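## Task

Take the C battery off the desk and set it on the counter so it stays there without the robot's help. Knocking any desk carton to the floor fails the task, as does the robot toppling or ending up leaning. Finish by opening the gripper and backing the hand away.

## Robot and tools

Robot: a wheeled base that drives forward/back and turns in place (no sideways motion), a lifting column carrying a tilting head and two six-joint arms (left, right), each with a parallel gripper. Shoulder height S = 0.90 m + column_m. Folded, the robot is 0.73 m long, 0.62 m wide, S + 0.43 m tall, front 0.40 m ahead of the column.

Frames: base frame sits on the floor under the column, x forward, y left, z up. left_hand and right_hand are reported in it: the point where the fingers meet (tips 8 mm further), with quat_wxyz mapping (0,0,1) to the finger direction and hand y along the opening. The odometry frame is the base frame at scene start; base_odometry counts wheel turns, so slipping looks like travel. Heading is in radians, positive left.

execute_actions: arguments "actions" (a list holding zero or one action) and optional "cameras" (names from cam_head_left, cam_head_right, cam_left_wrist, cam_right_wrist, nav_camera, or "all"; omitted/null means all, [] means none). An action may contain:
- "base": exactly one relative command. {"translate_m": d} drives d metres straight from where the base last measured itself, forward positive, -3 to 3. {"rotate_rad": d} turns d radians in place, left (counter-clockwise seen from above) positive, -3.2 to 3.2.
- "joints": a single dict keyed by joint name, covering both arms, each value an absolute target. column_m 0 to 0.8 (m); head_tilt_rad -0.61 to 1.308 (0 level, positive down); left_joint1_rad..left_joint6_rad and right_joint1_rad..right_joint6_rad with ranges joint1 -2.879 to 2.879, joint2 0 to 3.141, joint3 0 to 3.019, joint4 -1.692 to 1.57, joint5 -1.57 to 1.57 (positive swings the hand to the robot's right), joint6 -2.094 to 2.094 (positive rolls clockwise seen from behind); left_gripper_m and right_gripper_m 0 to 0.093, the fingertip gap in metres.
- "speeds": caps for this action only: translate_m 0.05 to 0.8 m/s, rotate_rad 0.1 to 1 rad/s (defaults are the maxima). It does not slow arms. A base move that would last too long at the chosen speed is refused; split it.
All named motions start together. Unnamed joints may still be driving to earlier targets. Any bad key or out-of-range value refuses the whole call. An empty list just returns state and images.

Arm geometry (typical): with joint1 at -1.57 (left) or 1.57 (right) and joints 5, 6 at 0, the arm lies in a vertical plane pointing ahead, 0.23 m to its side of the column. Let a = j2 - 0.35, b = 1.05 + j2 - j3, c = b - j4 (c = 1.57 means fingers straight down). Hand forward = 0.12 + 0.39 sin a + 0.38 cos b + 0.25 cos c; height = S + 0.39 cos a - 0.38 sin b - 0.25 sin c. E.g. j2, j3, j4 = 0.93, 0.78, 0.14 gives 0.60 m ahead, 0.25 m below S. The real hand usually sits up to ~5 cm lower and nearer; trust the reported hand position. Reach is about 1 m from the shoulder. Small loads like these are easy; fingers straight down is safest for carrying. Joint changes under ~0.03 rad (0.08 for joints 2, 3) may not move despite "done"; approach gently in ~0.05 rad steps counted from your last target.

Gripper: fingers 7 cm long; outside width is the opening +1 cm at the tips, +5 cm at the base; body 10 x 7 cm; wrist camera sticks out 11 cm on one side. To grasp, command an opening smaller than the object; "off_target" is then expected. A reading 0.002 m or more above the target means something is held.

Results: base_status and joint_status give "done", "off_target" (resting away from target, maybe still pushing), "contact_stop" (base wheel stalled, or column touch), "time_out", or "not_followed" with a "joint command not followed" line and "cause:" when a safety check blocked an arm near the other arm or the body; back the moved joints off by at least 0.05 rad. on_its_own lists uncommanded behaviour; "held at" is a held target. motor_effort lists left_wheel and right_wheel (bracket = peak). base_tilt is in degrees, forward/right positive, ~1 degree bias. If turned_by_wheels and turned_by_imu disagree by over ~4% and at least 0.05 rad, the base hit something or slipped. wheel_motors_off = 1 means the wheels were cut after ~3 s of hard pushing. A stop reported in one call cancels the later moving calls in that reply.

Column: going down it halts with "contact_stop" when a hand or held item touches down, and refuses further lowering until raised 0.2 m. After a base stall, reverse 0.05 m before turning.

Other tools: wait {"seconds": 0 to 10} returns state and images without new commands. zoom_image {"camera", "region": [x0, y0, x1, y1]} in pixels of that camera's latest image, at most 504 x 504. finished_scene {"scene": 1 or 2} ends the scene after the last command is held and reports success.

Avoid: dropping or flinging items, pushing cartons off the desk, driving the base so a tabletop rides over the housing into the column, arms striking or pressing on each other, leaving an arm pushing hard (motors heat; send reported positions back as targets to relax), and leaving the robot tilted. Release the object, open the gripper and withdraw before finishing.

Each tool is called after "Request:" as name(argument=value, ...) on one line, values as JSON.

## Session

Request:
execute_actions(actions=[])

Scene clock: 0.00 s.
base_odometry: x=+0.000 y=+0.000 heading=+0.000 (m, m, rad; odometry frame)
turned_by_wheels: +0.000 (rad since the last result)
turned_by_imu: +0.000 (rad since the last result)
base_tilt: forward=+0.2 right=+0.0 (deg)
base_status: not commanded
joint_positions: column_m=+0.552 head_tilt_rad=+0.880 left_joint1_rad=-1.587 left_joint2_rad=+0.889 left_joint3_rad=+0.411 left_joint4_rad=-0.965 left_joint5_rad=-0.006 left_joint6_rad=-0.015 left_gripper_m=+0.094 right_joint1_rad=+1.561 right_joint2_rad=+0.858 right_joint3_rad=+0.416 right_joint4_rad=-0.971 right_joint5_rad=-0.003 right_joint6_rad=+0.094 right_gripper_m=+0.095
joint_status: not commanded
wheel_motors_off: 0
motor_effort: left_wheel=+0 right_wheel=+1 (%)
left_hand: x=+0.1448 y=+0.2221 z=+1.2527 quat_wxyz=(+0.444, -0.001, -0.896, -0.001) (m; base frame)
right_hand: x=+0.1530 y=-0.2270 z=+1.2536 quat_wxyz=(+0.429, -0.047, -0.902, +0.022) (m; base frame)
pictures: cam_head_left, cam_head_right, cam_left_wrist, cam_right_wrist, nav_camera
Images, in order (width x height): cam_head_left 672x504, cam_head_right 672x504, cam_left_wrist 672x504, cam_right_wrist 672x504, nav_camera 672x504.

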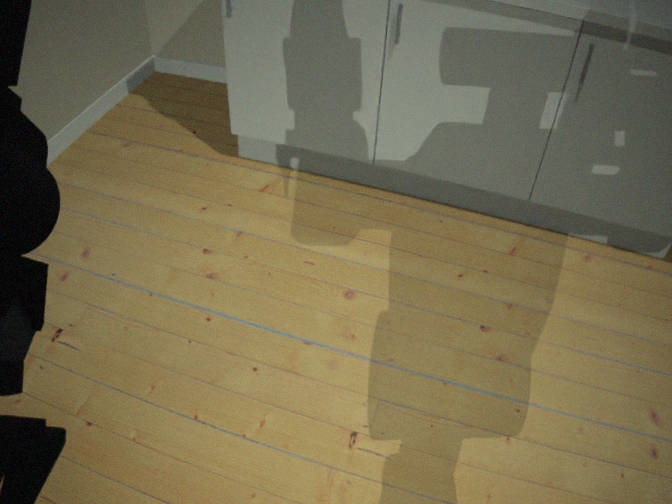

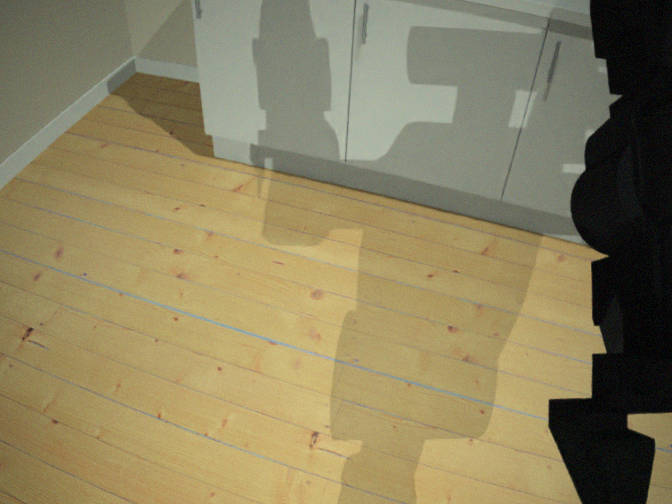

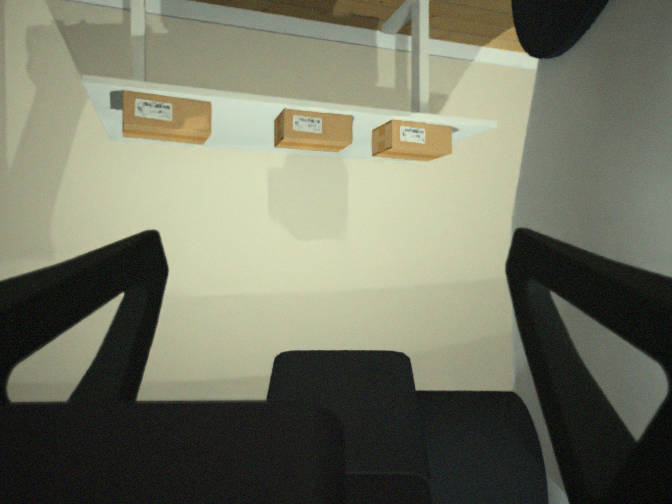

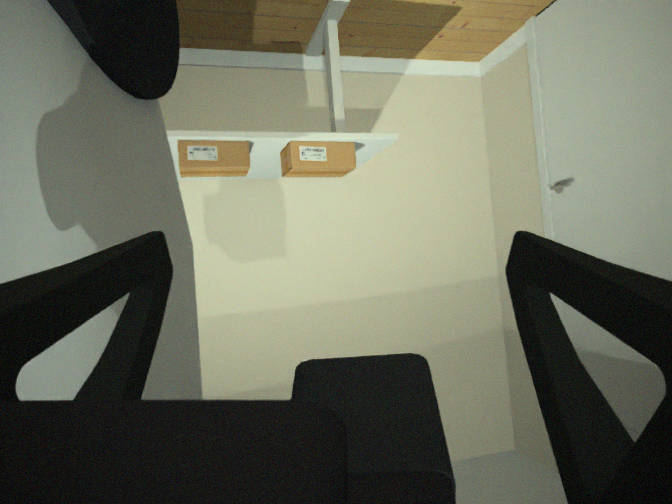

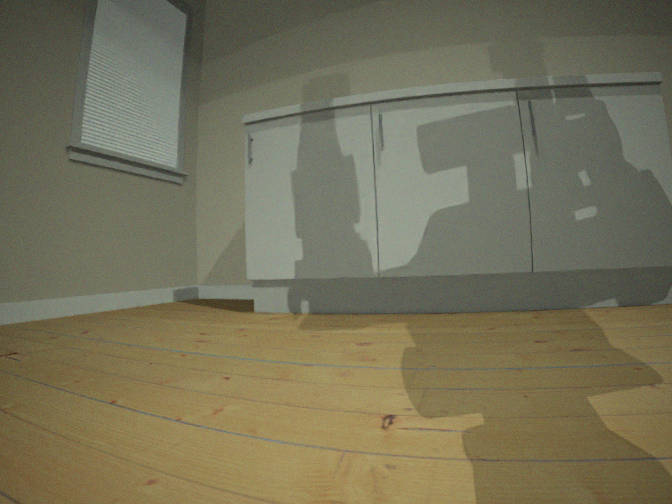

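Request:
execute_actions(actions=[{"base":{"rotate_rad":3.1},"joints":{"head_tilt_rad":0.6}}], cameras=["cam_head_left","nav_camera"])

Scene clock: 6.07 s.
base_odometry: x=+0.000 y=+0.000 heading=+3.098 (m, m, rad; odometry frame)
turned_by_wheels: +3.098 (rad since the last result)
turned_by_imu: +3.153 (rad since the last result)
base_tilt: forward=-0.1 right=+0.0 (deg)
base_status: done
joint_positions: column_m=+0.552 head_tilt_rad=+0.618 left_joint1_rad=-1.587 left_joint2_rad=+0.889 left_joint3_rad=+0.411 left_joint4_rad=-0.965 left_joint5_rad=-0.006 left_joint6_rad=-0.015 left_gripper_m=+0.094 right_joint1_rad=+1.561 right_joint2_rad=+0.858 right_joint3_rad=+0.416 right_joint4_rad=-0.971 right_joint5_rad=-0.003 right_joint6_rad=+0.094 right_gripper_m=+0.095
joint_status: all done
wheel_motors_off: 0
motor_effort: left_wheel=-6(38) right_wheel=+7(38) (%)
left_hand: x=+0.1448 y=+0.2221 z=+1.2527 quat_wxyz=(+0.444, -0.001, -0.896, -0.001) (m; base frame)
right_hand: x=+0.1530 y=-0.2270 z=+1.2536 quat_wxyz=(+0.429, -0.047, -0.902, +0.022) (m; base frame)
pictures: cam_head_left, nav_camera
Images, in order (width x height): cam_head_left 672x504, nav_camera 672x504.

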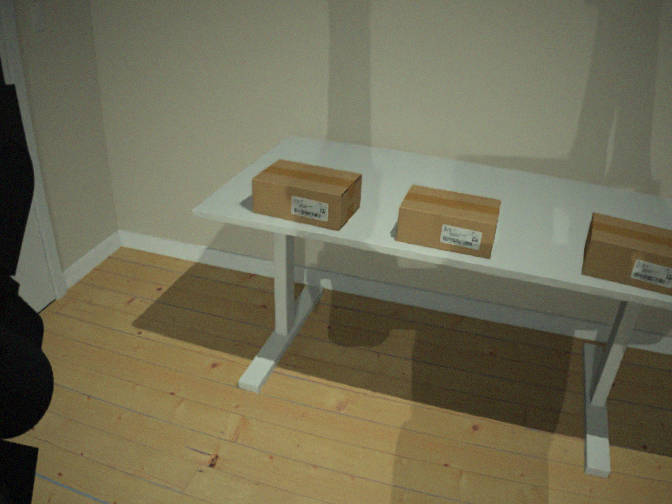

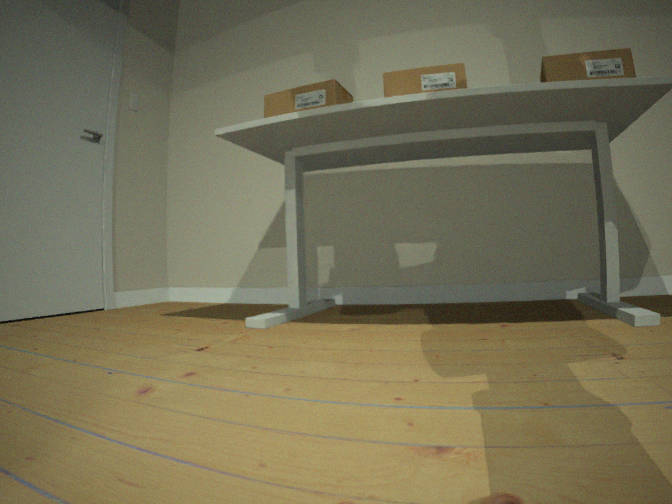

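Request:
execute_actions(actions=[{"base":{"rotate_rad":-0.3},"joints":{"head_tilt_rad":0.8,"column_m":0.8}}], cameras=[])

Request:
execute_actions(actions=[{"base":{"translate_m":0.5}}], cameras=["cam_head_left","cam_head_right","nav_camera"])

Scene clock: 10.83 s.
base_odometry: x=+0.000 y=+0.000 heading=+2.800 (m, m, rad; odometry frame)
turned_by_wheels: -0.298 (rad since the last result)
turned_by_imu: -0.304 (rad since the last result)
base_tilt: forward=+0.2 right=+0.0 (deg)
base_status: done
joint_positions: column_m=+0.797 head_tilt_rad=+0.802 left_joint1_rad=-1.587 left_joint2_rad=+0.889 left_joint3_rad=+0.411 left_joint4_rad=-0.965 left_joint5_rad=-0.006 left_joint6_rad=-0.015 left_gripper_m=+0.094 right_joint1_rad=+1.561 right_joint2_rad=+0.858 right_joint3_rad=+0.416 right_joint4_rad=-0.971 right_joint5_rad=-0.003 right_joint6_rad=+0.094 right_gripper_m=+0.095
joint_status: all done
joint sent to its limit — the command would take column_m past its upper limit, so that joint was sent only as far as its limit.
wheel_motors_off: 0
motor_effort: left_wheel=+7(24) right_wheel=-9(27) (%)
left_hand: x=+0.1446 y=+0.2221 z=+1.4987 quat_wxyz=(+0.444, -0.001, -0.896, -0.001) (m; base frame)
right_hand: x=+0.1530 y=-0.2270 z=+1.4995 quat_wxyz=(+0.429, -0.047, -0.902, +0.022) (m; base frame)
pictures: none
No camera images: the call's "cameras" was empty. Leave "cameras" out to get every camera's image.

Scene clock: 13.47 s.
base_odometry: x=-0.471 y=+0.167 heading=+2.801 (m, m, rad; odometry frame)
turned_by_wheels: +0.001 (rad since the last result)
turned_by_imu: +0.001 (rad since the last result)
base_tilt: forward=+0.1 right=-0.3 (deg)
base_status: done
joint_positions: column_m=+0.797 head_tilt_rad=+0.803 left_joint1_rad=-1.587 left_joint2_rad=+0.889 left_joint3_rad=+0.413 left_joint4_rad=-0.965 left_joint5_rad=-0.006 left_joint6_rad=-0.015 left_gripper_m=+0.094 right_joint1_rad=+1.561 right_joint2_rad=+0.858 right_joint3_rad=+0.420 right_joint4_rad=-0.971 right_joint5_rad=-0.003 right_joint6_rad=+0.094 right_gripper_m=+0.095
joint_status: not commanded
wheel_motors_off: 0
motor_effort: left_wheel=+2(54) right_wheel=-2(43) (%)
left_hand: x=+0.1454 y=+0.2221 z=+1.4984 quat_wxyz=(+0.443, -0.001, -0.897, -0.001) (m; base frame)
right_hand: x=+0.1546 y=-0.2270 z=+1.4991 quat_wxyz=(+0.428, -0.047, -0.902, +0.021) (m; base frame)
pictures: cam_head_left, cam_head_right, nav_camera
Images, in order (width x height): cam_head_left 672x504, cam_head_right 672x504, nav_camera 672x504.

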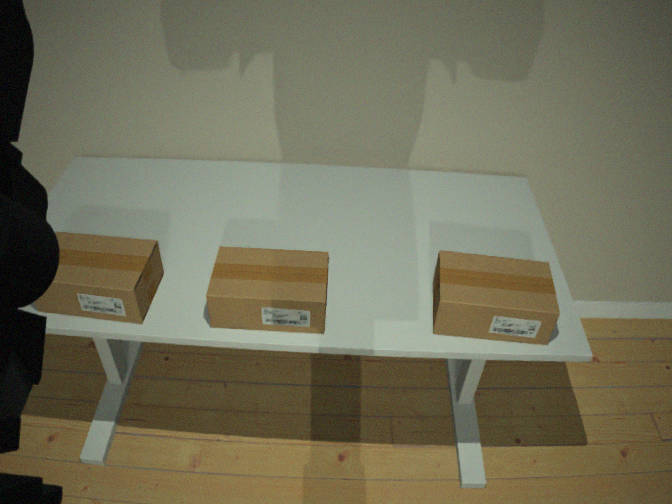

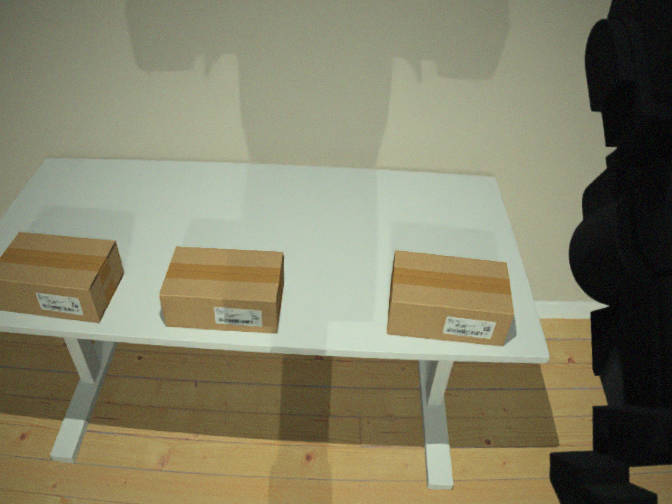

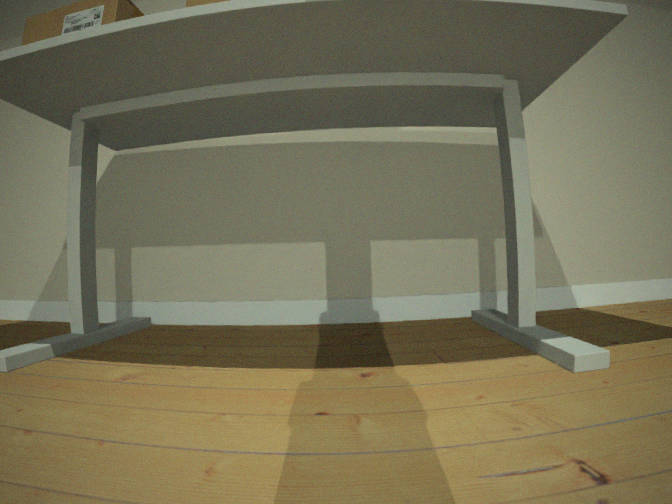

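Request:
execute_actions(actions=[{"base":{"translate_m":0.4},"joints":{"head_tilt_rad":1.15}}], cameras=["cam_head_left","cam_head_right"])

Scene clock: 17.47 s.
base_odometry: x=-0.848 y=+0.301 heading=+2.802 (m, m, rad; odometry frame)
turned_by_wheels: +0.001 (rad since the last result)
turned_by_imu: +0.002 (rad since the last result)
base_tilt: forward=+0.1 right=-0.1 (deg)
base_status: done
joint_positions: column_m=+0.797 head_tilt_rad=+1.149 left_joint1_rad=-1.587 left_joint2_rad=+0.889 left_joint3_rad=+0.412 left_joint4_rad=-0.965 left_joint5_rad=-0.006 left_joint6_rad=-0.015 left_gripper_m=+0.094 right_joint1_rad=+1.561 right_joint2_rad=+0.858 right_joint3_rad=+0.419 right_joint4_rad=-0.971 right_joint5_rad=-0.003 right_joint6_rad=+0.094 right_gripper_m=+0.095
joint_status: all done
wheel_motors_off: 0
motor_effort: left_wheel=+1(36) right_wheel=-2(39) (%)
left_hand: x=+0.1452 y=+0.2221 z=+1.4985 quat_wxyz=(+0.443, -0.001, -0.896, -0.001) (m; base frame)
right_hand: x=+0.1544 y=-0.2270 z=+1.4991 quat_wxyz=(+0.428, -0.047, -0.902, +0.021) (m; base frame)
pictures: cam_head_left, cam_head_right
Images, in order (width x height): cam_head_left 672x504, cam_head_right 672x504.

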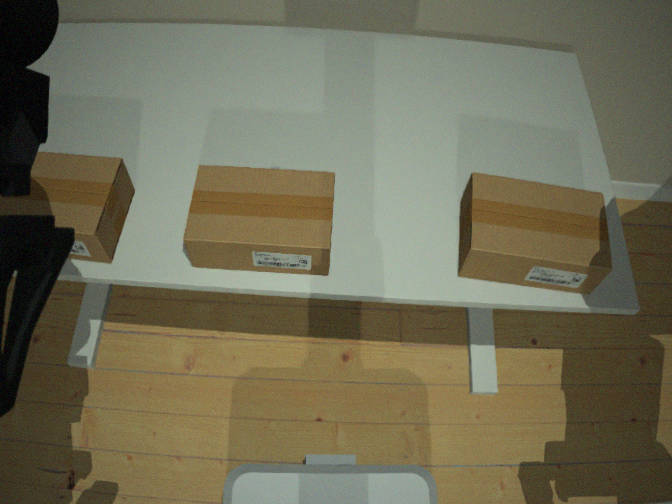

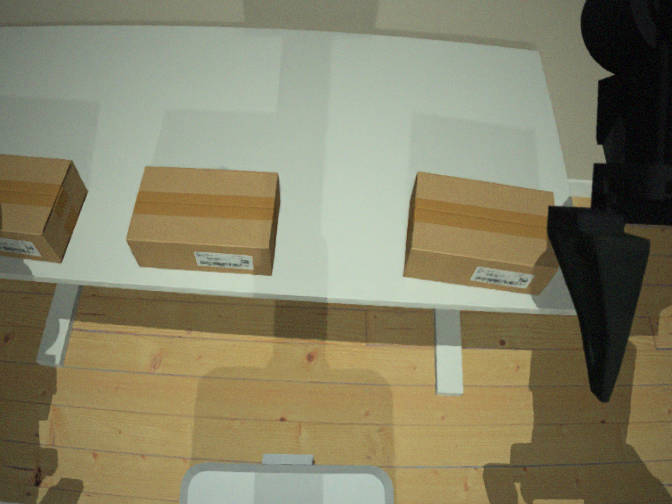

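Request:
zoom_image(camera="cam_head_left", region=[180,120,380,220])

Request:
execute_actions(actions=[{"base":{"translate_m":0.25},"joints":{"left_joint2_rad":1.5,"left_joint3_rad":1.4,"left_joint4_rad":-0.4,"head_tilt_rad":1.25}}])

Region (180, 120, 380, 220) of cam_head_left's 672x504 image, scaled by 2.520, with more detail than that image has.

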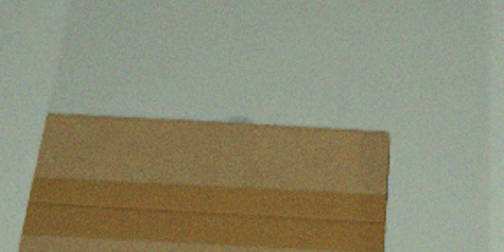

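Scene clock: 20.83 s.
base_odometry: x=-1.084 y=+0.384 heading=+2.803 (m, m, rad; odometry frame)
turned_by_wheels: +0.001 (rad since the last result)
turned_by_imu: +0.001 (rad since the last result)
base_tilt: forward=+0.0 right=-0.1 (deg)
base_status: done
joint_positions: column_m=+0.797 head_tilt_rad=+1.248 left_joint1_rad=-1.587 left_joint2_rad=+1.497 left_joint3_rad=+1.399 left_joint4_rad=-0.400 left_joint5_rad=-0.006 left_joint6_rad=-0.015 left_gripper_m=+0.094 right_joint1_rad=+1.561 right_joint2_rad=+0.858 right_joint3_rad=+0.420 right_joint4_rad=-0.971 right_joint5_rad=-0.003 right_joint6_rad=+0.094 right_gripper_m=+0.095
joint_status: all done
wheel_motors_off: 0
motor_effort: left_wheel=+1(34) right_wheel=-2(40) (%)
left_hand: x=+0.6393 y=+0.2146 z=+1.2629 quat_wxyz=(-0.013, +0.003, -1.000, +0.005) (m; base frame)
right_hand: x=+0.1548 y=-0.2270 z=+1.4990 quat_wxyz=(+0.427, -0.047, -0.903, +0.021) (m; base frame)
pictures: cam_head_left, cam_head_right, cam_left_wrist, cam_right_wrist, nav_camera
Images, in order (width x height): cam_head_left 672x504, cam_head_right 672x504, cam_left_wrist 672x504, cam_right_wrist 672x504, nav_camera 672x504.

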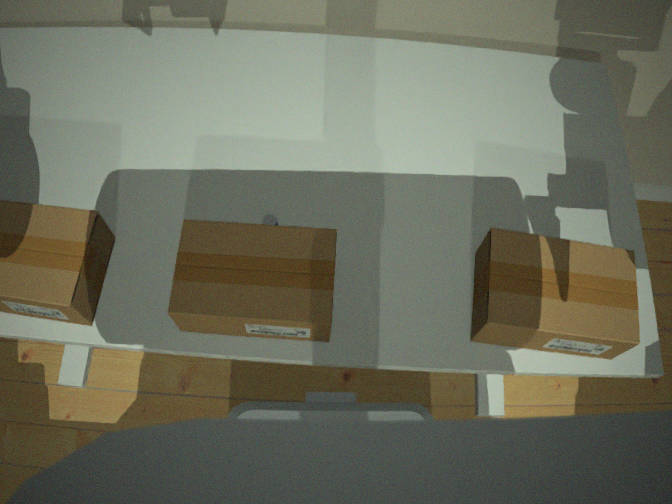

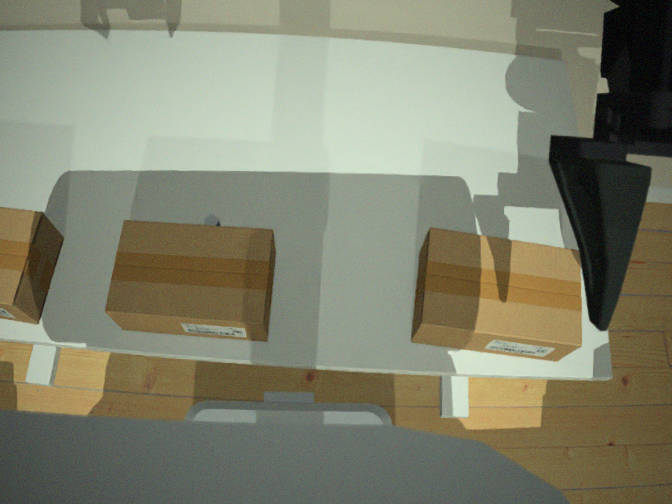

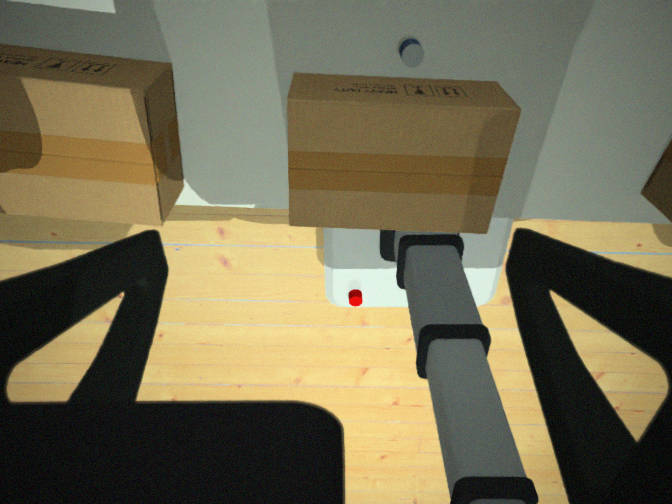

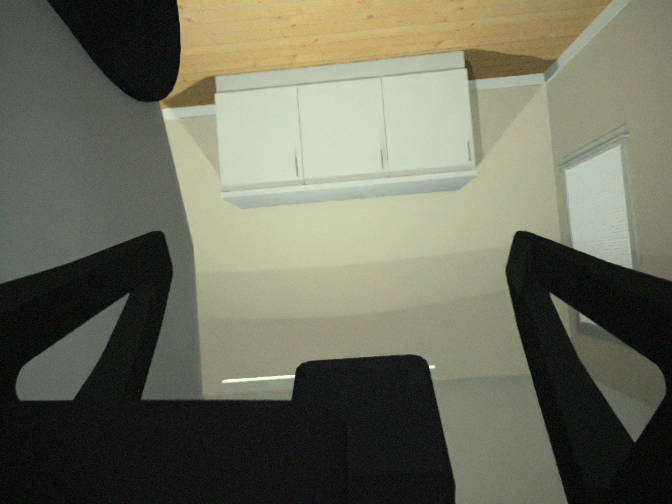

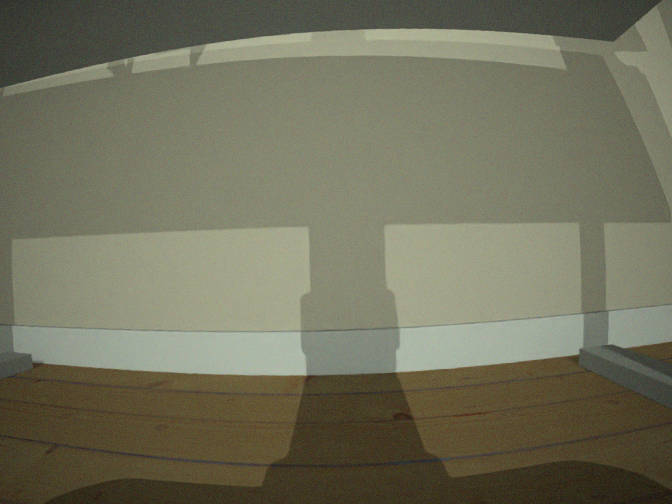

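Request:
execute_actions(actions=[{"base":{"rotate_rad":-0.13},"joints":{"left_joint2_rad":1.7,"left_joint3_rad":2.2,"left_joint4_rad":-1.4,"left_gripper_m":0.07}}], cameras=[])

Request:
execute_actions(actions=[{"joints":{"column_m":0.5}}], cameras=["cam_head_left","cam_left_wrist"])

Scene clock: 28.97 s.
base_odometry: x=-1.084 y=+0.384 heading=+2.675 (m, m, rad; odometry frame)
turned_by_wheels: -0.128 (rad since the last result)
turned_by_imu: -0.129 (rad since the last result)
base_tilt: forward=-0.1 right=-0.1 (deg)
base_status: done
joint_positions: column_m=+0.797 head_tilt_rad=+1.248 left_joint1_rad=-1.590 left_joint2_rad=+1.685 left_joint3_rad=+2.193 left_joint4_rad=-1.393 left_joint5_rad=-0.006 left_joint6_rad=-0.015 left_gripper_m=+0.070 right_joint1_rad=+1.561 right_joint2_rad=+0.858 right_joint3_rad=+0.420 right_joint4_rad=-0.971 right_joint5_rad=-0.003 right_joint6_rad=+0.094 right_gripper_m=+0.095
joint_status: all done
wheel_motors_off: 0
motor_effort: left_wheel=+4(43) right_wheel=-1(44) (%)
left_hand: x=+0.7392 y=+0.2138 z=+1.3621 quat_wxyz=(+0.180, +0.001, -0.984, +0.003) (m; base frame)
right_hand: x=+0.1548 y=-0.2270 z=+1.4990 quat_wxyz=(+0.427, -0.047, -0.903, +0.021) (m; base frame)
pictures: none
No camera images: the call's "cameras" was empty. Leave "cameras" out to get every camera's image.

Scene clock: 33.40 s.
base_odometry: x=-1.084 y=+0.384 heading=+2.675 (m, m, rad; odometry frame)
turned_by_wheels: +0.000 (rad since the last result)
turned_by_imu: +0.001 (rad since the last result)
base_tilt: forward=+0.2 right=-0.2 (deg)
base_status: not commanded
joint_positions: column_m=+0.500 head_tilt_rad=+1.248 left_joint1_rad=-1.590 left_joint2_rad=+1.686 left_joint3_rad=+2.193 left_joint4_rad=-1.393 left_joint5_rad=-0.006 left_joint6_rad=-0.015 left_gripper_m=+0.070 right_joint1_rad=+1.561 right_joint2_rad=+0.858 right_joint3_rad=+0.420 right_joint4_rad=-0.971 right_joint5_rad=-0.003 right_joint6_rad=+0.094 right_gripper_m=+0.095
joint_status: all done
wheel_motors_off: 0
motor_effort: left_wheel=+6(7) right_wheel=-3(3) (%)
left_hand: x=+0.7390 y=+0.2138 z=+1.0643 quat_wxyz=(+0.180, +0.001, -0.984, +0.003) (m; base frame)
right_hand: x=+0.1548 y=-0.2270 z=+1.2016 quat_wxyz=(+0.427, -0.047, -0.903, +0.021) (m; base frame)
pictures: cam_head_left, cam_left_wrist
Images, in order (width x height): cam_head_left 672x504, cam_left_wrist 672x504.

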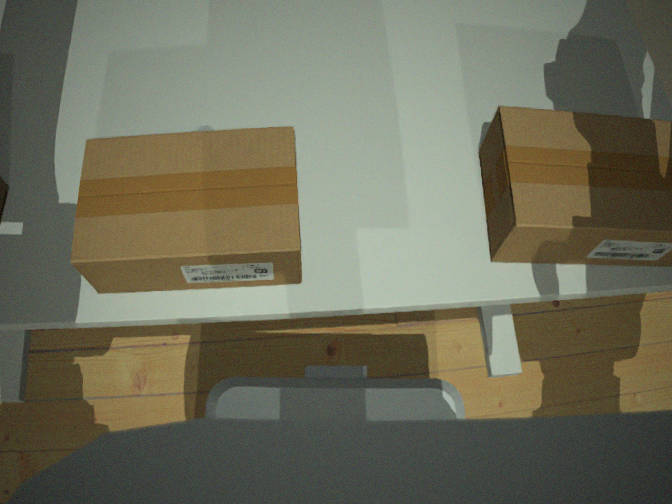

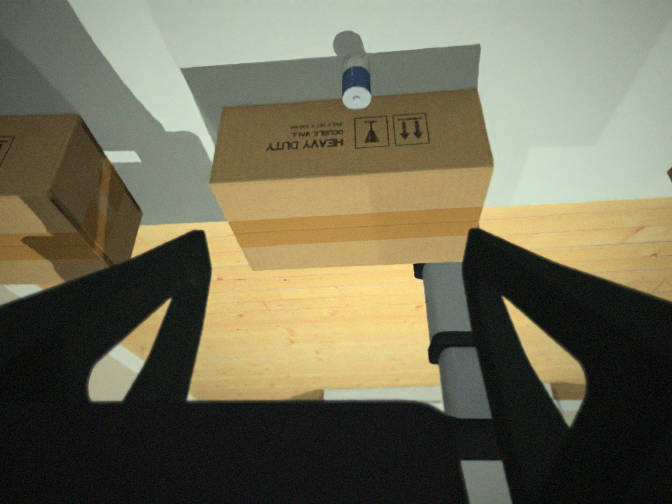

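Request:
execute_actions(actions=[{"joints":{"column_m":0.39},"base":{"rotate_rad":-0.02}}], cameras=["cam_head_left","cam_left_wrist"])

Scene clock: 38.70 s.
base_odometry: x=-1.084 y=+0.384 heading=+2.656 (m, m, rad; odometry frame)
turned_by_wheels: -0.018 (rad since the last result)
turned_by_imu: -0.018 (rad since the last result)
base_tilt: forward=+0.1 right=-0.1 (deg)
base_status: done
joint_positions: column_m=+0.390 head_tilt_rad=+1.248 left_joint1_rad=-1.590 left_joint2_rad=+1.687 left_joint3_rad=+2.193 left_joint4_rad=-1.393 left_joint5_rad=-0.006 left_joint6_rad=-0.015 left_gripper_m=+0.070 right_joint1_rad=+1.561 right_joint2_rad=+0.858 right_joint3_rad=+0.420 right_joint4_rad=-0.971 right_joint5_rad=-0.003 right_joint6_rad=+0.094 right_gripper_m=+0.095
joint_status: all done
wheel_motors_off: 0
motor_effort: left_wheel=+5(31) right_wheel=-2(48) (%)
left_hand: x=+0.7386 y=+0.2136 z=+0.9538 quat_wxyz=(+0.180, +0.001, -0.984, +0.003) (m; base frame)
right_hand: x=+0.1548 y=-0.2270 z=+1.0916 quat_wxyz=(+0.427, -0.047, -0.903, +0.021) (m; base frame)
pictures: cam_head_left, cam_left_wrist
Images, in order (width x height): cam_head_left 672x504, cam_left_wrist 672x504.

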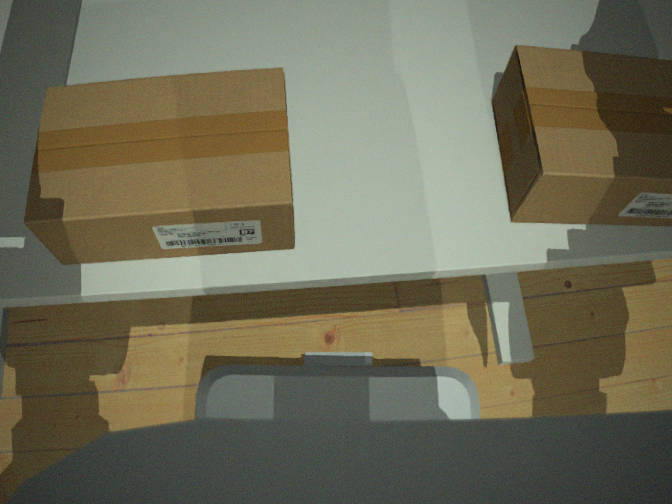

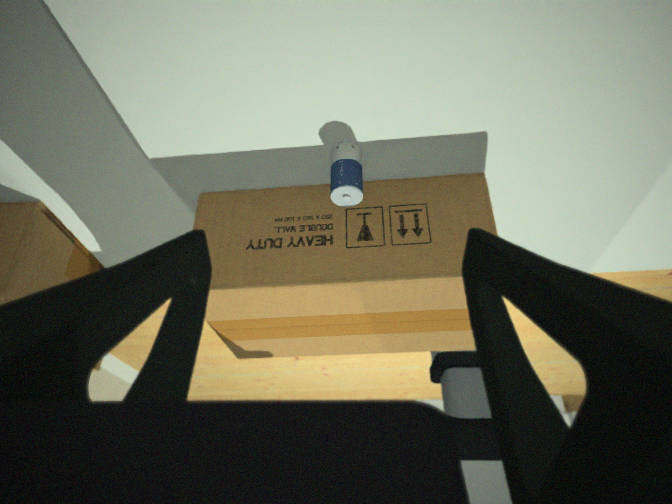

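Request:
execute_actions(actions=[{"base":{"translate_m":-0.05}}], cameras=["cam_left_wrist"])

Request:
execute_actions(actions=[{"joints":{"column_m":0.31}}], cameras=["cam_left_wrist"])

Scene clock: 44.47 s.
base_odometry: x=-1.040 y=+0.361 heading=+2.657 (m, m, rad; odometry frame)
turned_by_wheels: +0.000 (rad since the last result)
turned_by_imu: +0.001 (rad since the last result)
base_tilt: forward=+0.0 right=+0.0 (deg)
base_status: done
joint_positions: column_m=+0.390 head_tilt_rad=+1.248 left_joint1_rad=-1.590 left_joint2_rad=+1.687 left_joint3_rad=+2.191 left_joint4_rad=-1.394 left_joint5_rad=-0.006 left_joint6_rad=-0.015 left_gripper_m=+0.070 right_joint1_rad=+1.561 right_joint2_rad=+0.858 right_joint3_rad=+0.416 right_joint4_rad=-0.971 right_joint5_rad=-0.003 right_joint6_rad=+0.094 right_gripper_m=+0.095
joint_status: not commanded
wheel_motors_off: 0
motor_effort: left_wheel=-1(22) right_wheel=-7(58) (%)
left_hand: x=+0.7376 y=+0.2136 z=+0.9535 quat_wxyz=(+0.182, +0.001, -0.983, +0.003) (m; base frame)
right_hand: x=+0.1526 y=-0.2270 z=+1.0923 quat_wxyz=(+0.429, -0.047, -0.902, +0.022) (m; base frame)
pictures: cam_left_wrist
Images, in order (width x height): cam_left_wrist 672x504.

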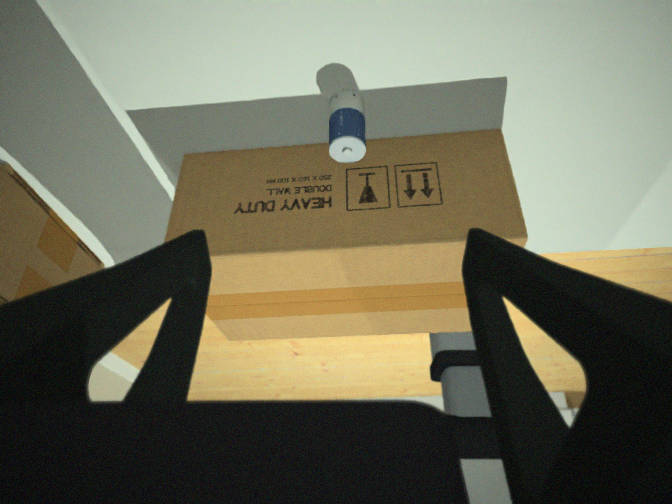

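Scene clock: 46.10 s.
base_odometry: x=-1.040 y=+0.361 heading=+2.657 (m, m, rad; odometry frame)
turned_by_wheels: +0.000 (rad since the last result)
turned_by_imu: +0.000 (rad since the last result)
base_tilt: forward=+0.0 right=+0.0 (deg)
base_status: not commanded
joint_positions: column_m=+0.310 head_tilt_rad=+1.248 left_joint1_rad=-1.590 left_joint2_rad=+1.687 left_joint3_rad=+2.191 left_joint4_rad=-1.394 left_joint5_rad=-0.006 left_joint6_rad=-0.015 left_gripper_m=+0.070 right_joint1_rad=+1.561 right_joint2_rad=+0.858 right_joint3_rad=+0.416 right_joint4_rad=-0.971 right_joint5_rad=-0.003 right_joint6_rad=+0.094 right_gripper_m=+0.095
joint_status: all done
wheel_motors_off: 0
motor_effort: left_wheel=+0(1) right_wheel=-7(8) (%)
left_hand: x=+0.7373 y=+0.2136 z=+0.8730 quat_wxyz=(+0.182, +0.001, -0.983, +0.003) (m; base frame)
right_hand: x=+0.1526 y=-0.2270 z=+1.0123 quat_wxyz=(+0.429, -0.047, -0.902, +0.022) (m; base frame)
pictures: cam_left_wrist
Images, in order (width x height): cam_left_wrist 672x504.

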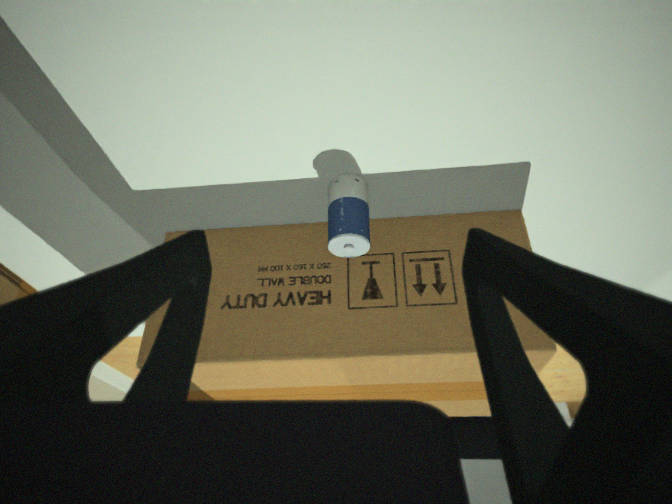

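Request:
execute_actions(actions=[{"base":{"translate_m":-0.03}}], cameras=[])

Request:
execute_actions(actions=[{"joints":{"column_m":0.26}}], cameras=["cam_left_wrist"])

Scene clock: 48.57 s.
base_odometry: x=-1.014 y=+0.347 heading=+2.657 (m, m, rad; odometry frame)
turned_by_wheels: +0.000 (rad since the last result)
turned_by_imu: +0.000 (rad since the last result)
base_tilt: forward=+0.0 right=+0.0 (deg)
base_status: done
joint_positions: column_m=+0.310 head_tilt_rad=+1.248 left_joint1_rad=-1.590 left_joint2_rad=+1.687 left_joint3_rad=+2.190 left_joint4_rad=-1.395 left_joint5_rad=-0.006 left_joint6_rad=-0.015 left_gripper_m=+0.070 right_joint1_rad=+1.561 right_joint2_rad=+0.858 right_joint3_rad=+0.414 right_joint4_rad=-0.971 right_joint5_rad=-0.003 right_joint6_rad=+0.094 right_gripper_m=+0.095
joint_status: not commanded
wheel_motors_off: 0
motor_effort: left_wheel=-1(36) right_wheel=-2(42) (%)
left_hand: x=+0.7366 y=+0.2136 z=+0.8728 quat_wxyz=(+0.183, +0.001, -0.983, +0.003) (m; base frame)
right_hand: x=+0.1517 y=-0.2270 z=+1.0126 quat_wxyz=(+0.430, -0.047, -0.901, +0.022) (m; base frame)
pictures: none
No camera images: the call's "cameras" was empty. Leave "cameras" out to get every camera's image.

Scene clock: 49.80 s.
base_odometry: x=-1.014 y=+0.347 heading=+2.657 (m, m, rad; odometry frame)
turned_by_wheels: +0.000 (rad since the last result)
turned_by_imu: +0.000 (rad since the last result)
base_tilt: forward=+0.2 right=+0.0 (deg)
base_status: not commanded
joint_positions: column_m=+0.260 head_tilt_rad=+1.248 left_joint1_rad=-1.590 left_joint2_rad=+1.688 left_joint3_rad=+2.190 left_joint4_rad=-1.395 left_joint5_rad=-0.006 left_joint6_rad=-0.015 left_gripper_m=+0.070 right_joint1_rad=+1.561 right_joint2_rad=+0.858 right_joint3_rad=+0.414 right_joint4_rad=-0.971 right_joint5_rad=-0.003 right_joint6_rad=+0.094 right_gripper_m=+0.095
joint_status: all done
wheel_motors_off: 0
motor_effort: left_wheel=-3(1) right_wheel=-3(3) (%)
left_hand: x=+0.7364 y=+0.2136 z=+0.8224 quat_wxyz=(+0.184, +0.001, -0.983, +0.003) (m; base frame)
right_hand: x=+0.1517 y=-0.2270 z=+0.9626 quat_wxyz=(+0.430, -0.047, -0.901, +0.022) (m; base frame)
pictures: cam_left_wrist
Images, in order (width x height): cam_left_wrist 672x504.

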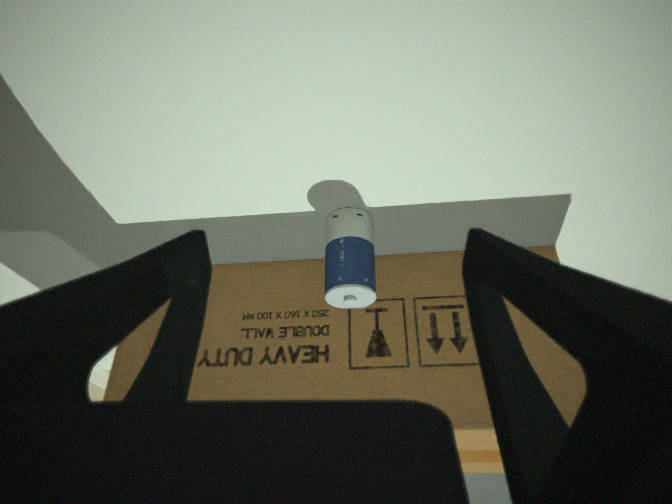

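Request:
execute_actions(actions=[{"base":{"translate_m":-0.03},"joints":{"column_m":0.23}}], cameras=["cam_left_wrist"])

Scene clock: 52.03 s.
base_odometry: x=-0.987 y=+0.333 heading=+2.656 (m, m, rad; odometry frame)
turned_by_wheels: +0.000 (rad since the last result)
turned_by_imu: +0.000 (rad since the last result)
base_tilt: forward=-0.1 right=+0.0 (deg)
base_status: done
joint_positions: column_m=+0.230 head_tilt_rad=+1.248 left_joint1_rad=-1.590 left_joint2_rad=+1.689 left_joint3_rad=+2.190 left_joint4_rad=-1.396 left_joint5_rad=-0.006 left_joint6_rad=-0.015 left_gripper_m=+0.070 right_joint1_rad=+1.561 right_joint2_rad=+0.858 right_joint3_rad=+0.414 right_joint4_rad=-0.971 right_joint5_rad=-0.003 right_joint6_rad=+0.094 right_gripper_m=+0.095
joint_status: all done
wheel_motors_off: 0
motor_effort: left_wheel=-1(38) right_wheel=+0(31) (%)
left_hand: x=+0.7361 y=+0.2136 z=+0.7922 quat_wxyz=(+0.184, +0.001, -0.983, +0.003) (m; base frame)
right_hand: x=+0.1515 y=-0.2270 z=+0.9326 quat_wxyz=(+0.430, -0.047, -0.901, +0.022) (m; base frame)
pictures: cam_left_wrist
Images, in order (width x height): cam_left_wrist 672x504.

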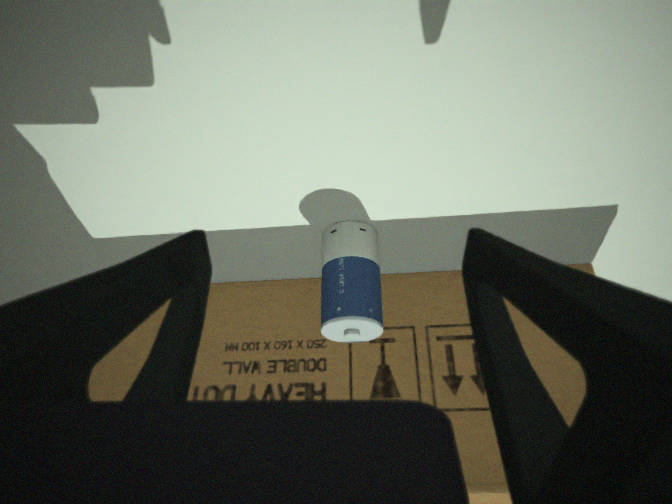

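Request:
execute_actions(actions=[{"base":{"translate_m":-0.035},"joints":{"column_m":0.205}}], cameras=["cam_left_wrist"])

Scene clock: 54.17 s.
base_odometry: x=-0.956 y=+0.317 heading=+2.656 (m, m, rad; odometry frame)
turned_by_wheels: +0.000 (rad since the last result)
turned_by_imu: +0.000 (rad since the last result)
base_tilt: forward=+0.2 right=+0.0 (deg)
base_status: done
joint_positions: column_m=+0.205 head_tilt_rad=+1.249 left_joint1_rad=-1.590 left_joint2_rad=+1.691 left_joint3_rad=+2.188 left_joint4_rad=-1.397 left_joint5_rad=-0.006 left_joint6_rad=-0.015 left_gripper_m=+0.070 right_joint1_rad=+1.561 right_joint2_rad=+0.857 right_joint3_rad=+0.413 right_joint4_rad=-0.971 right_joint5_rad=-0.003 right_joint6_rad=+0.094 right_gripper_m=+0.095
joint_status: all done
wheel_motors_off: 0
motor_effort: left_wheel=-1(34) right_wheel=+0(30) (%)
left_hand: x=+0.7342 y=+0.2135 z=+0.7654 quat_wxyz=(+0.187, +0.001, -0.982, +0.003) (m; base frame)
right_hand: x=+0.1510 y=-0.2270 z=+0.9078 quat_wxyz=(+0.431, -0.047, -0.901, +0.022) (m; base frame)
pictures: cam_left_wrist
Images, in order (width x height): cam_left_wrist 672x504.

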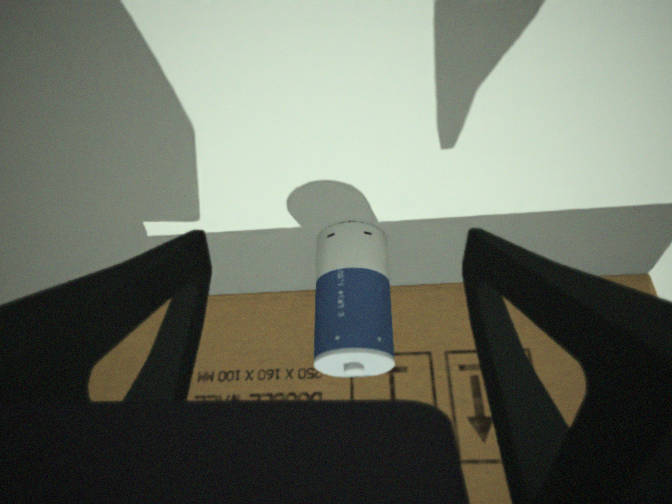

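Request:
execute_actions(actions=[{"base":{"translate_m":-0.03},"joints":{"column_m":0.19}}], cameras=["cam_left_wrist"])

Scene clock: 56.47 s.
base_odometry: x=-0.930 y=+0.303 heading=+2.656 (m, m, rad; odometry frame)
turned_by_wheels: +0.000 (rad since the last result)
turned_by_imu: +0.000 (rad since the last result)
base_tilt: forward=+0.2 right=+0.0 (deg)
base_status: done
joint_positions: column_m=+0.190 head_tilt_rad=+1.249 left_joint1_rad=-1.590 left_joint2_rad=+1.692 left_joint3_rad=+2.188 left_joint4_rad=-1.397 left_joint5_rad=-0.006 left_joint6_rad=-0.015 left_gripper_m=+0.070 right_joint1_rad=+1.561 right_joint2_rad=+0.857 right_joint3_rad=+0.413 right_joint4_rad=-0.971 right_joint5_rad=-0.003 right_joint6_rad=+0.094 right_gripper_m=+0.095
joint_status: all done
wheel_motors_off: 0
motor_effort: left_wheel=+0(33) right_wheel=-1(29) (%)
left_hand: x=+0.7335 y=+0.2135 z=+0.7498 quat_wxyz=(+0.188, +0.001, -0.982, +0.003) (m; base frame)
right_hand: x=+0.1514 y=-0.2270 z=+0.8927 quat_wxyz=(+0.430, -0.047, -0.901, +0.022) (m; base frame)
pictures: cam_left_wrist
Images, in order (width x height): cam_left_wrist 672x504.

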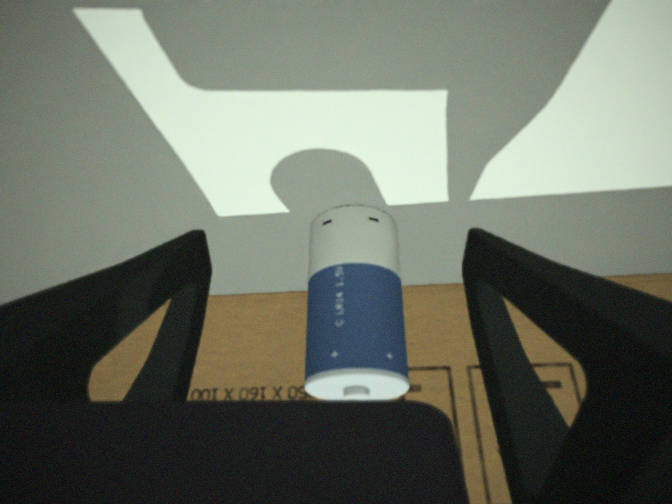

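Try closing.

Request:
execute_actions(actions=[{"joints":{"left_gripper_m":0.01}}], cameras=["cam_left_wrist"])

Scene clock: 57.97 s.
base_odometry: x=-0.930 y=+0.303 heading=+2.656 (m, m, rad; odometry frame)
turned_by_wheels: +0.000 (rad since the last result)
turned_by_imu: +0.000 (rad since the last result)
base_tilt: forward=+0.0 right=-0.1 (deg)
base_status: not commanded
joint_positions: column_m=+0.190 head_tilt_rad=+1.249 left_joint1_rad=-1.590 left_joint2_rad=+1.692 left_joint3_rad=+2.188 left_joint4_rad=-1.397 left_joint5_rad=-0.005 left_joint6_rad=-0.015 left_gripper_m=+0.010 right_joint1_rad=+1.561 right_joint2_rad=+0.857 right_joint3_rad=+0.413 right_joint4_rad=-0.971 right_joint5_rad=-0.003 right_joint6_rad=+0.094 right_gripper_m=+0.095
joint_status: all done
wheel_motors_off: 0
motor_effort: left_wheel=-1(0) right_wheel=+0(0) (%)
left_hand: x=+0.7335 y=+0.2135 z=+0.7498 quat_wxyz=(+0.188, +0.001, -0.982, +0.003) (m; base frame)
right_hand: x=+0.1514 y=-0.2270 z=+0.8927 quat_wxyz=(+0.430, -0.047, -0.901, +0.022) (m; base frame)
pictures: cam_left_wrist
Images, in order (width x height): cam_left_wrist 672x504.

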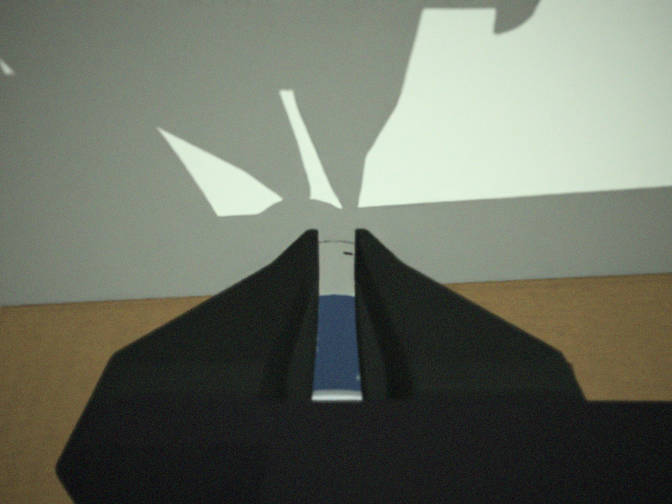

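Request:
execute_actions(actions=[{"joints":{"left_gripper_m":0.06}}], cameras=[])

Request:
execute_actions(actions=[{"base":{"translate_m":-0.03}}], cameras=["cam_left_wrist"])

Request:
execute_actions(actions=[{"joints":{"left_gripper_m":0.01}}], cameras=["cam_left_wrist","cam_head_left"])

Scene clock: 59.67 s.
base_odometry: x=-0.930 y=+0.303 heading=+2.656 (m, m, rad; odometry frame)
turned_by_wheels: +0.000 (rad since the last result)
turned_by_imu: +0.000 (rad since the last result)
base_tilt: forward=+0.1 right=-0.1 (deg)
base_status: not commanded
joint_positions: column_m=+0.190 head_tilt_rad=+1.249 left_joint1_rad=-1.590 left_joint2_rad=+1.692 left_joint3_rad=+2.188 left_joint4_rad=-1.397 left_joint5_rad=-0.005 left_joint6_rad=-0.015 left_gripper_m=+0.060 right_joint1_rad=+1.561 right_joint2_rad=+0.857 right_joint3_rad=+0.413 right_joint4_rad=-0.971 right_joint5_rad=-0.003 right_joint6_rad=+0.094 right_gripper_m=+0.095
joint_status: all done
wheel_motors_off: 0
motor_effort: left_wheel=+0(0) right_wheel=-1(1) (%)
left_hand: x=+0.7335 y=+0.2135 z=+0.7498 quat_wxyz=(+0.188, +0.001, -0.982, +0.003) (m; base frame)
right_hand: x=+0.1514 y=-0.2270 z=+0.8927 quat_wxyz=(+0.430, -0.047, -0.901, +0.022) (m; base frame)
pictures: none
No camera images: the call's "cameras" was empty. Leave "cameras" out to get every camera's image.

Scene clock: 60.67 s.
base_odometry: x=-0.903 y=+0.289 heading=+2.656 (m, m, rad; odometry frame)
turned_by_wheels: +0.000 (rad since the last result)
turned_by_imu: +0.000 (rad since the last result)
base_tilt: forward=+0.0 right=-0.4 (deg)
base_status: done
joint_positions: column_m=+0.190 head_tilt_rad=+1.249 left_joint1_rad=-1.590 left_joint2_rad=+1.692 left_joint3_rad=+2.188 left_joint4_rad=-1.398 left_joint5_rad=-0.005 left_joint6_rad=-0.015 left_gripper_m=+0.060 right_joint1_rad=+1.561 right_joint2_rad=+0.857 right_joint3_rad=+0.414 right_joint4_rad=-0.971 right_joint5_rad=-0.003 right_joint6_rad=+0.094 right_gripper_m=+0.095
joint_status: not commanded
wheel_motors_off: 0
motor_effort: left_wheel=+0(31) right_wheel=+0(29) (%)
left_hand: x=+0.7334 y=+0.2135 z=+0.7499 quat_wxyz=(+0.188, +0.001, -0.982, +0.003) (m; base frame)
right_hand: x=+0.1516 y=-0.2270 z=+0.8926 quat_wxyz=(+0.430, -0.047, -0.901, +0.022) (m; base frame)
pictures: cam_left_wrist
Images, in order (width x height): cam_left_wrist 672x504.

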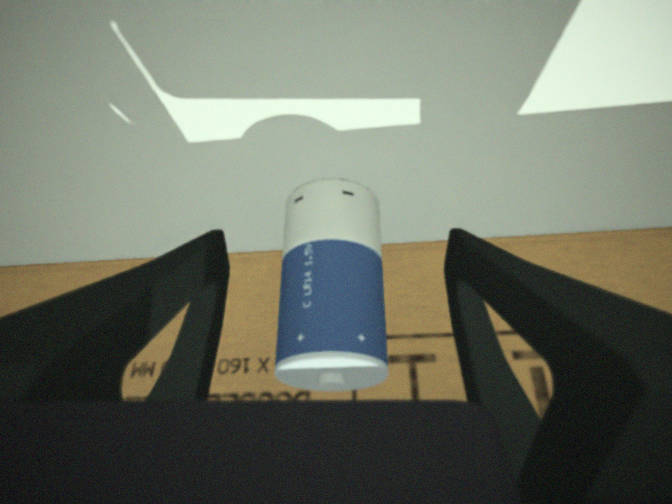

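Scene clock: 61.27 s.
base_odometry: x=-0.903 y=+0.289 heading=+2.656 (m, m, rad; odometry frame)
turned_by_wheels: +0.000 (rad since the last result)
turned_by_imu: +0.000 (rad since the last result)
base_tilt: forward=+0.1 right=-0.2 (deg)
base_status: not commanded
joint_positions: column_m=+0.190 head_tilt_rad=+1.249 left_joint1_rad=-1.590 left_joint2_rad=+1.692 left_joint3_rad=+2.188 left_joint4_rad=-1.398 left_joint5_rad=-0.005 left_joint6_rad=-0.015 left_gripper_m=+0.025 right_joint1_rad=+1.561 right_joint2_rad=+0.857 right_joint3_rad=+0.414 right_joint4_rad=-0.971 right_joint5_rad=-0.003 right_joint6_rad=+0.094 right_gripper_m=+0.095
joint_status: left_gripper_m off_target (ended at +0.025, target +0.010)
wheel_motors_off: 0
motor_effort: left_wheel=+1(1) right_wheel=+0(0) (%)
left_hand: x=+0.7334 y=+0.2135 z=+0.7499 quat_wxyz=(+0.188, +0.001, -0.982, +0.003) (m; base frame)
right_hand: x=+0.1516 y=-0.2270 z=+0.8926 quat_wxyz=(+0.430, -0.047, -0.901, +0.022) (m; base frame)
pictures: cam_head_left, cam_left_wrist
Images, in order (width x height): cam_head_left 672x504, cam_left_wrist 672x504.

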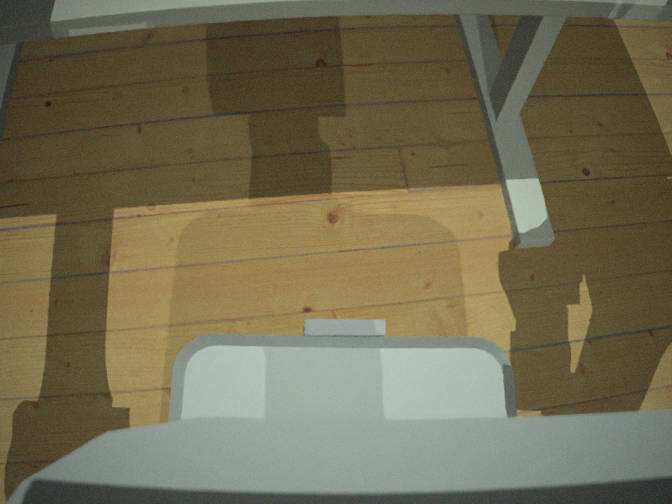

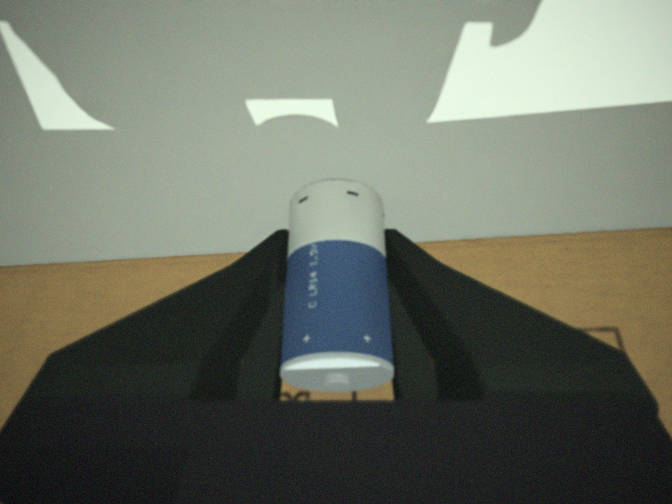

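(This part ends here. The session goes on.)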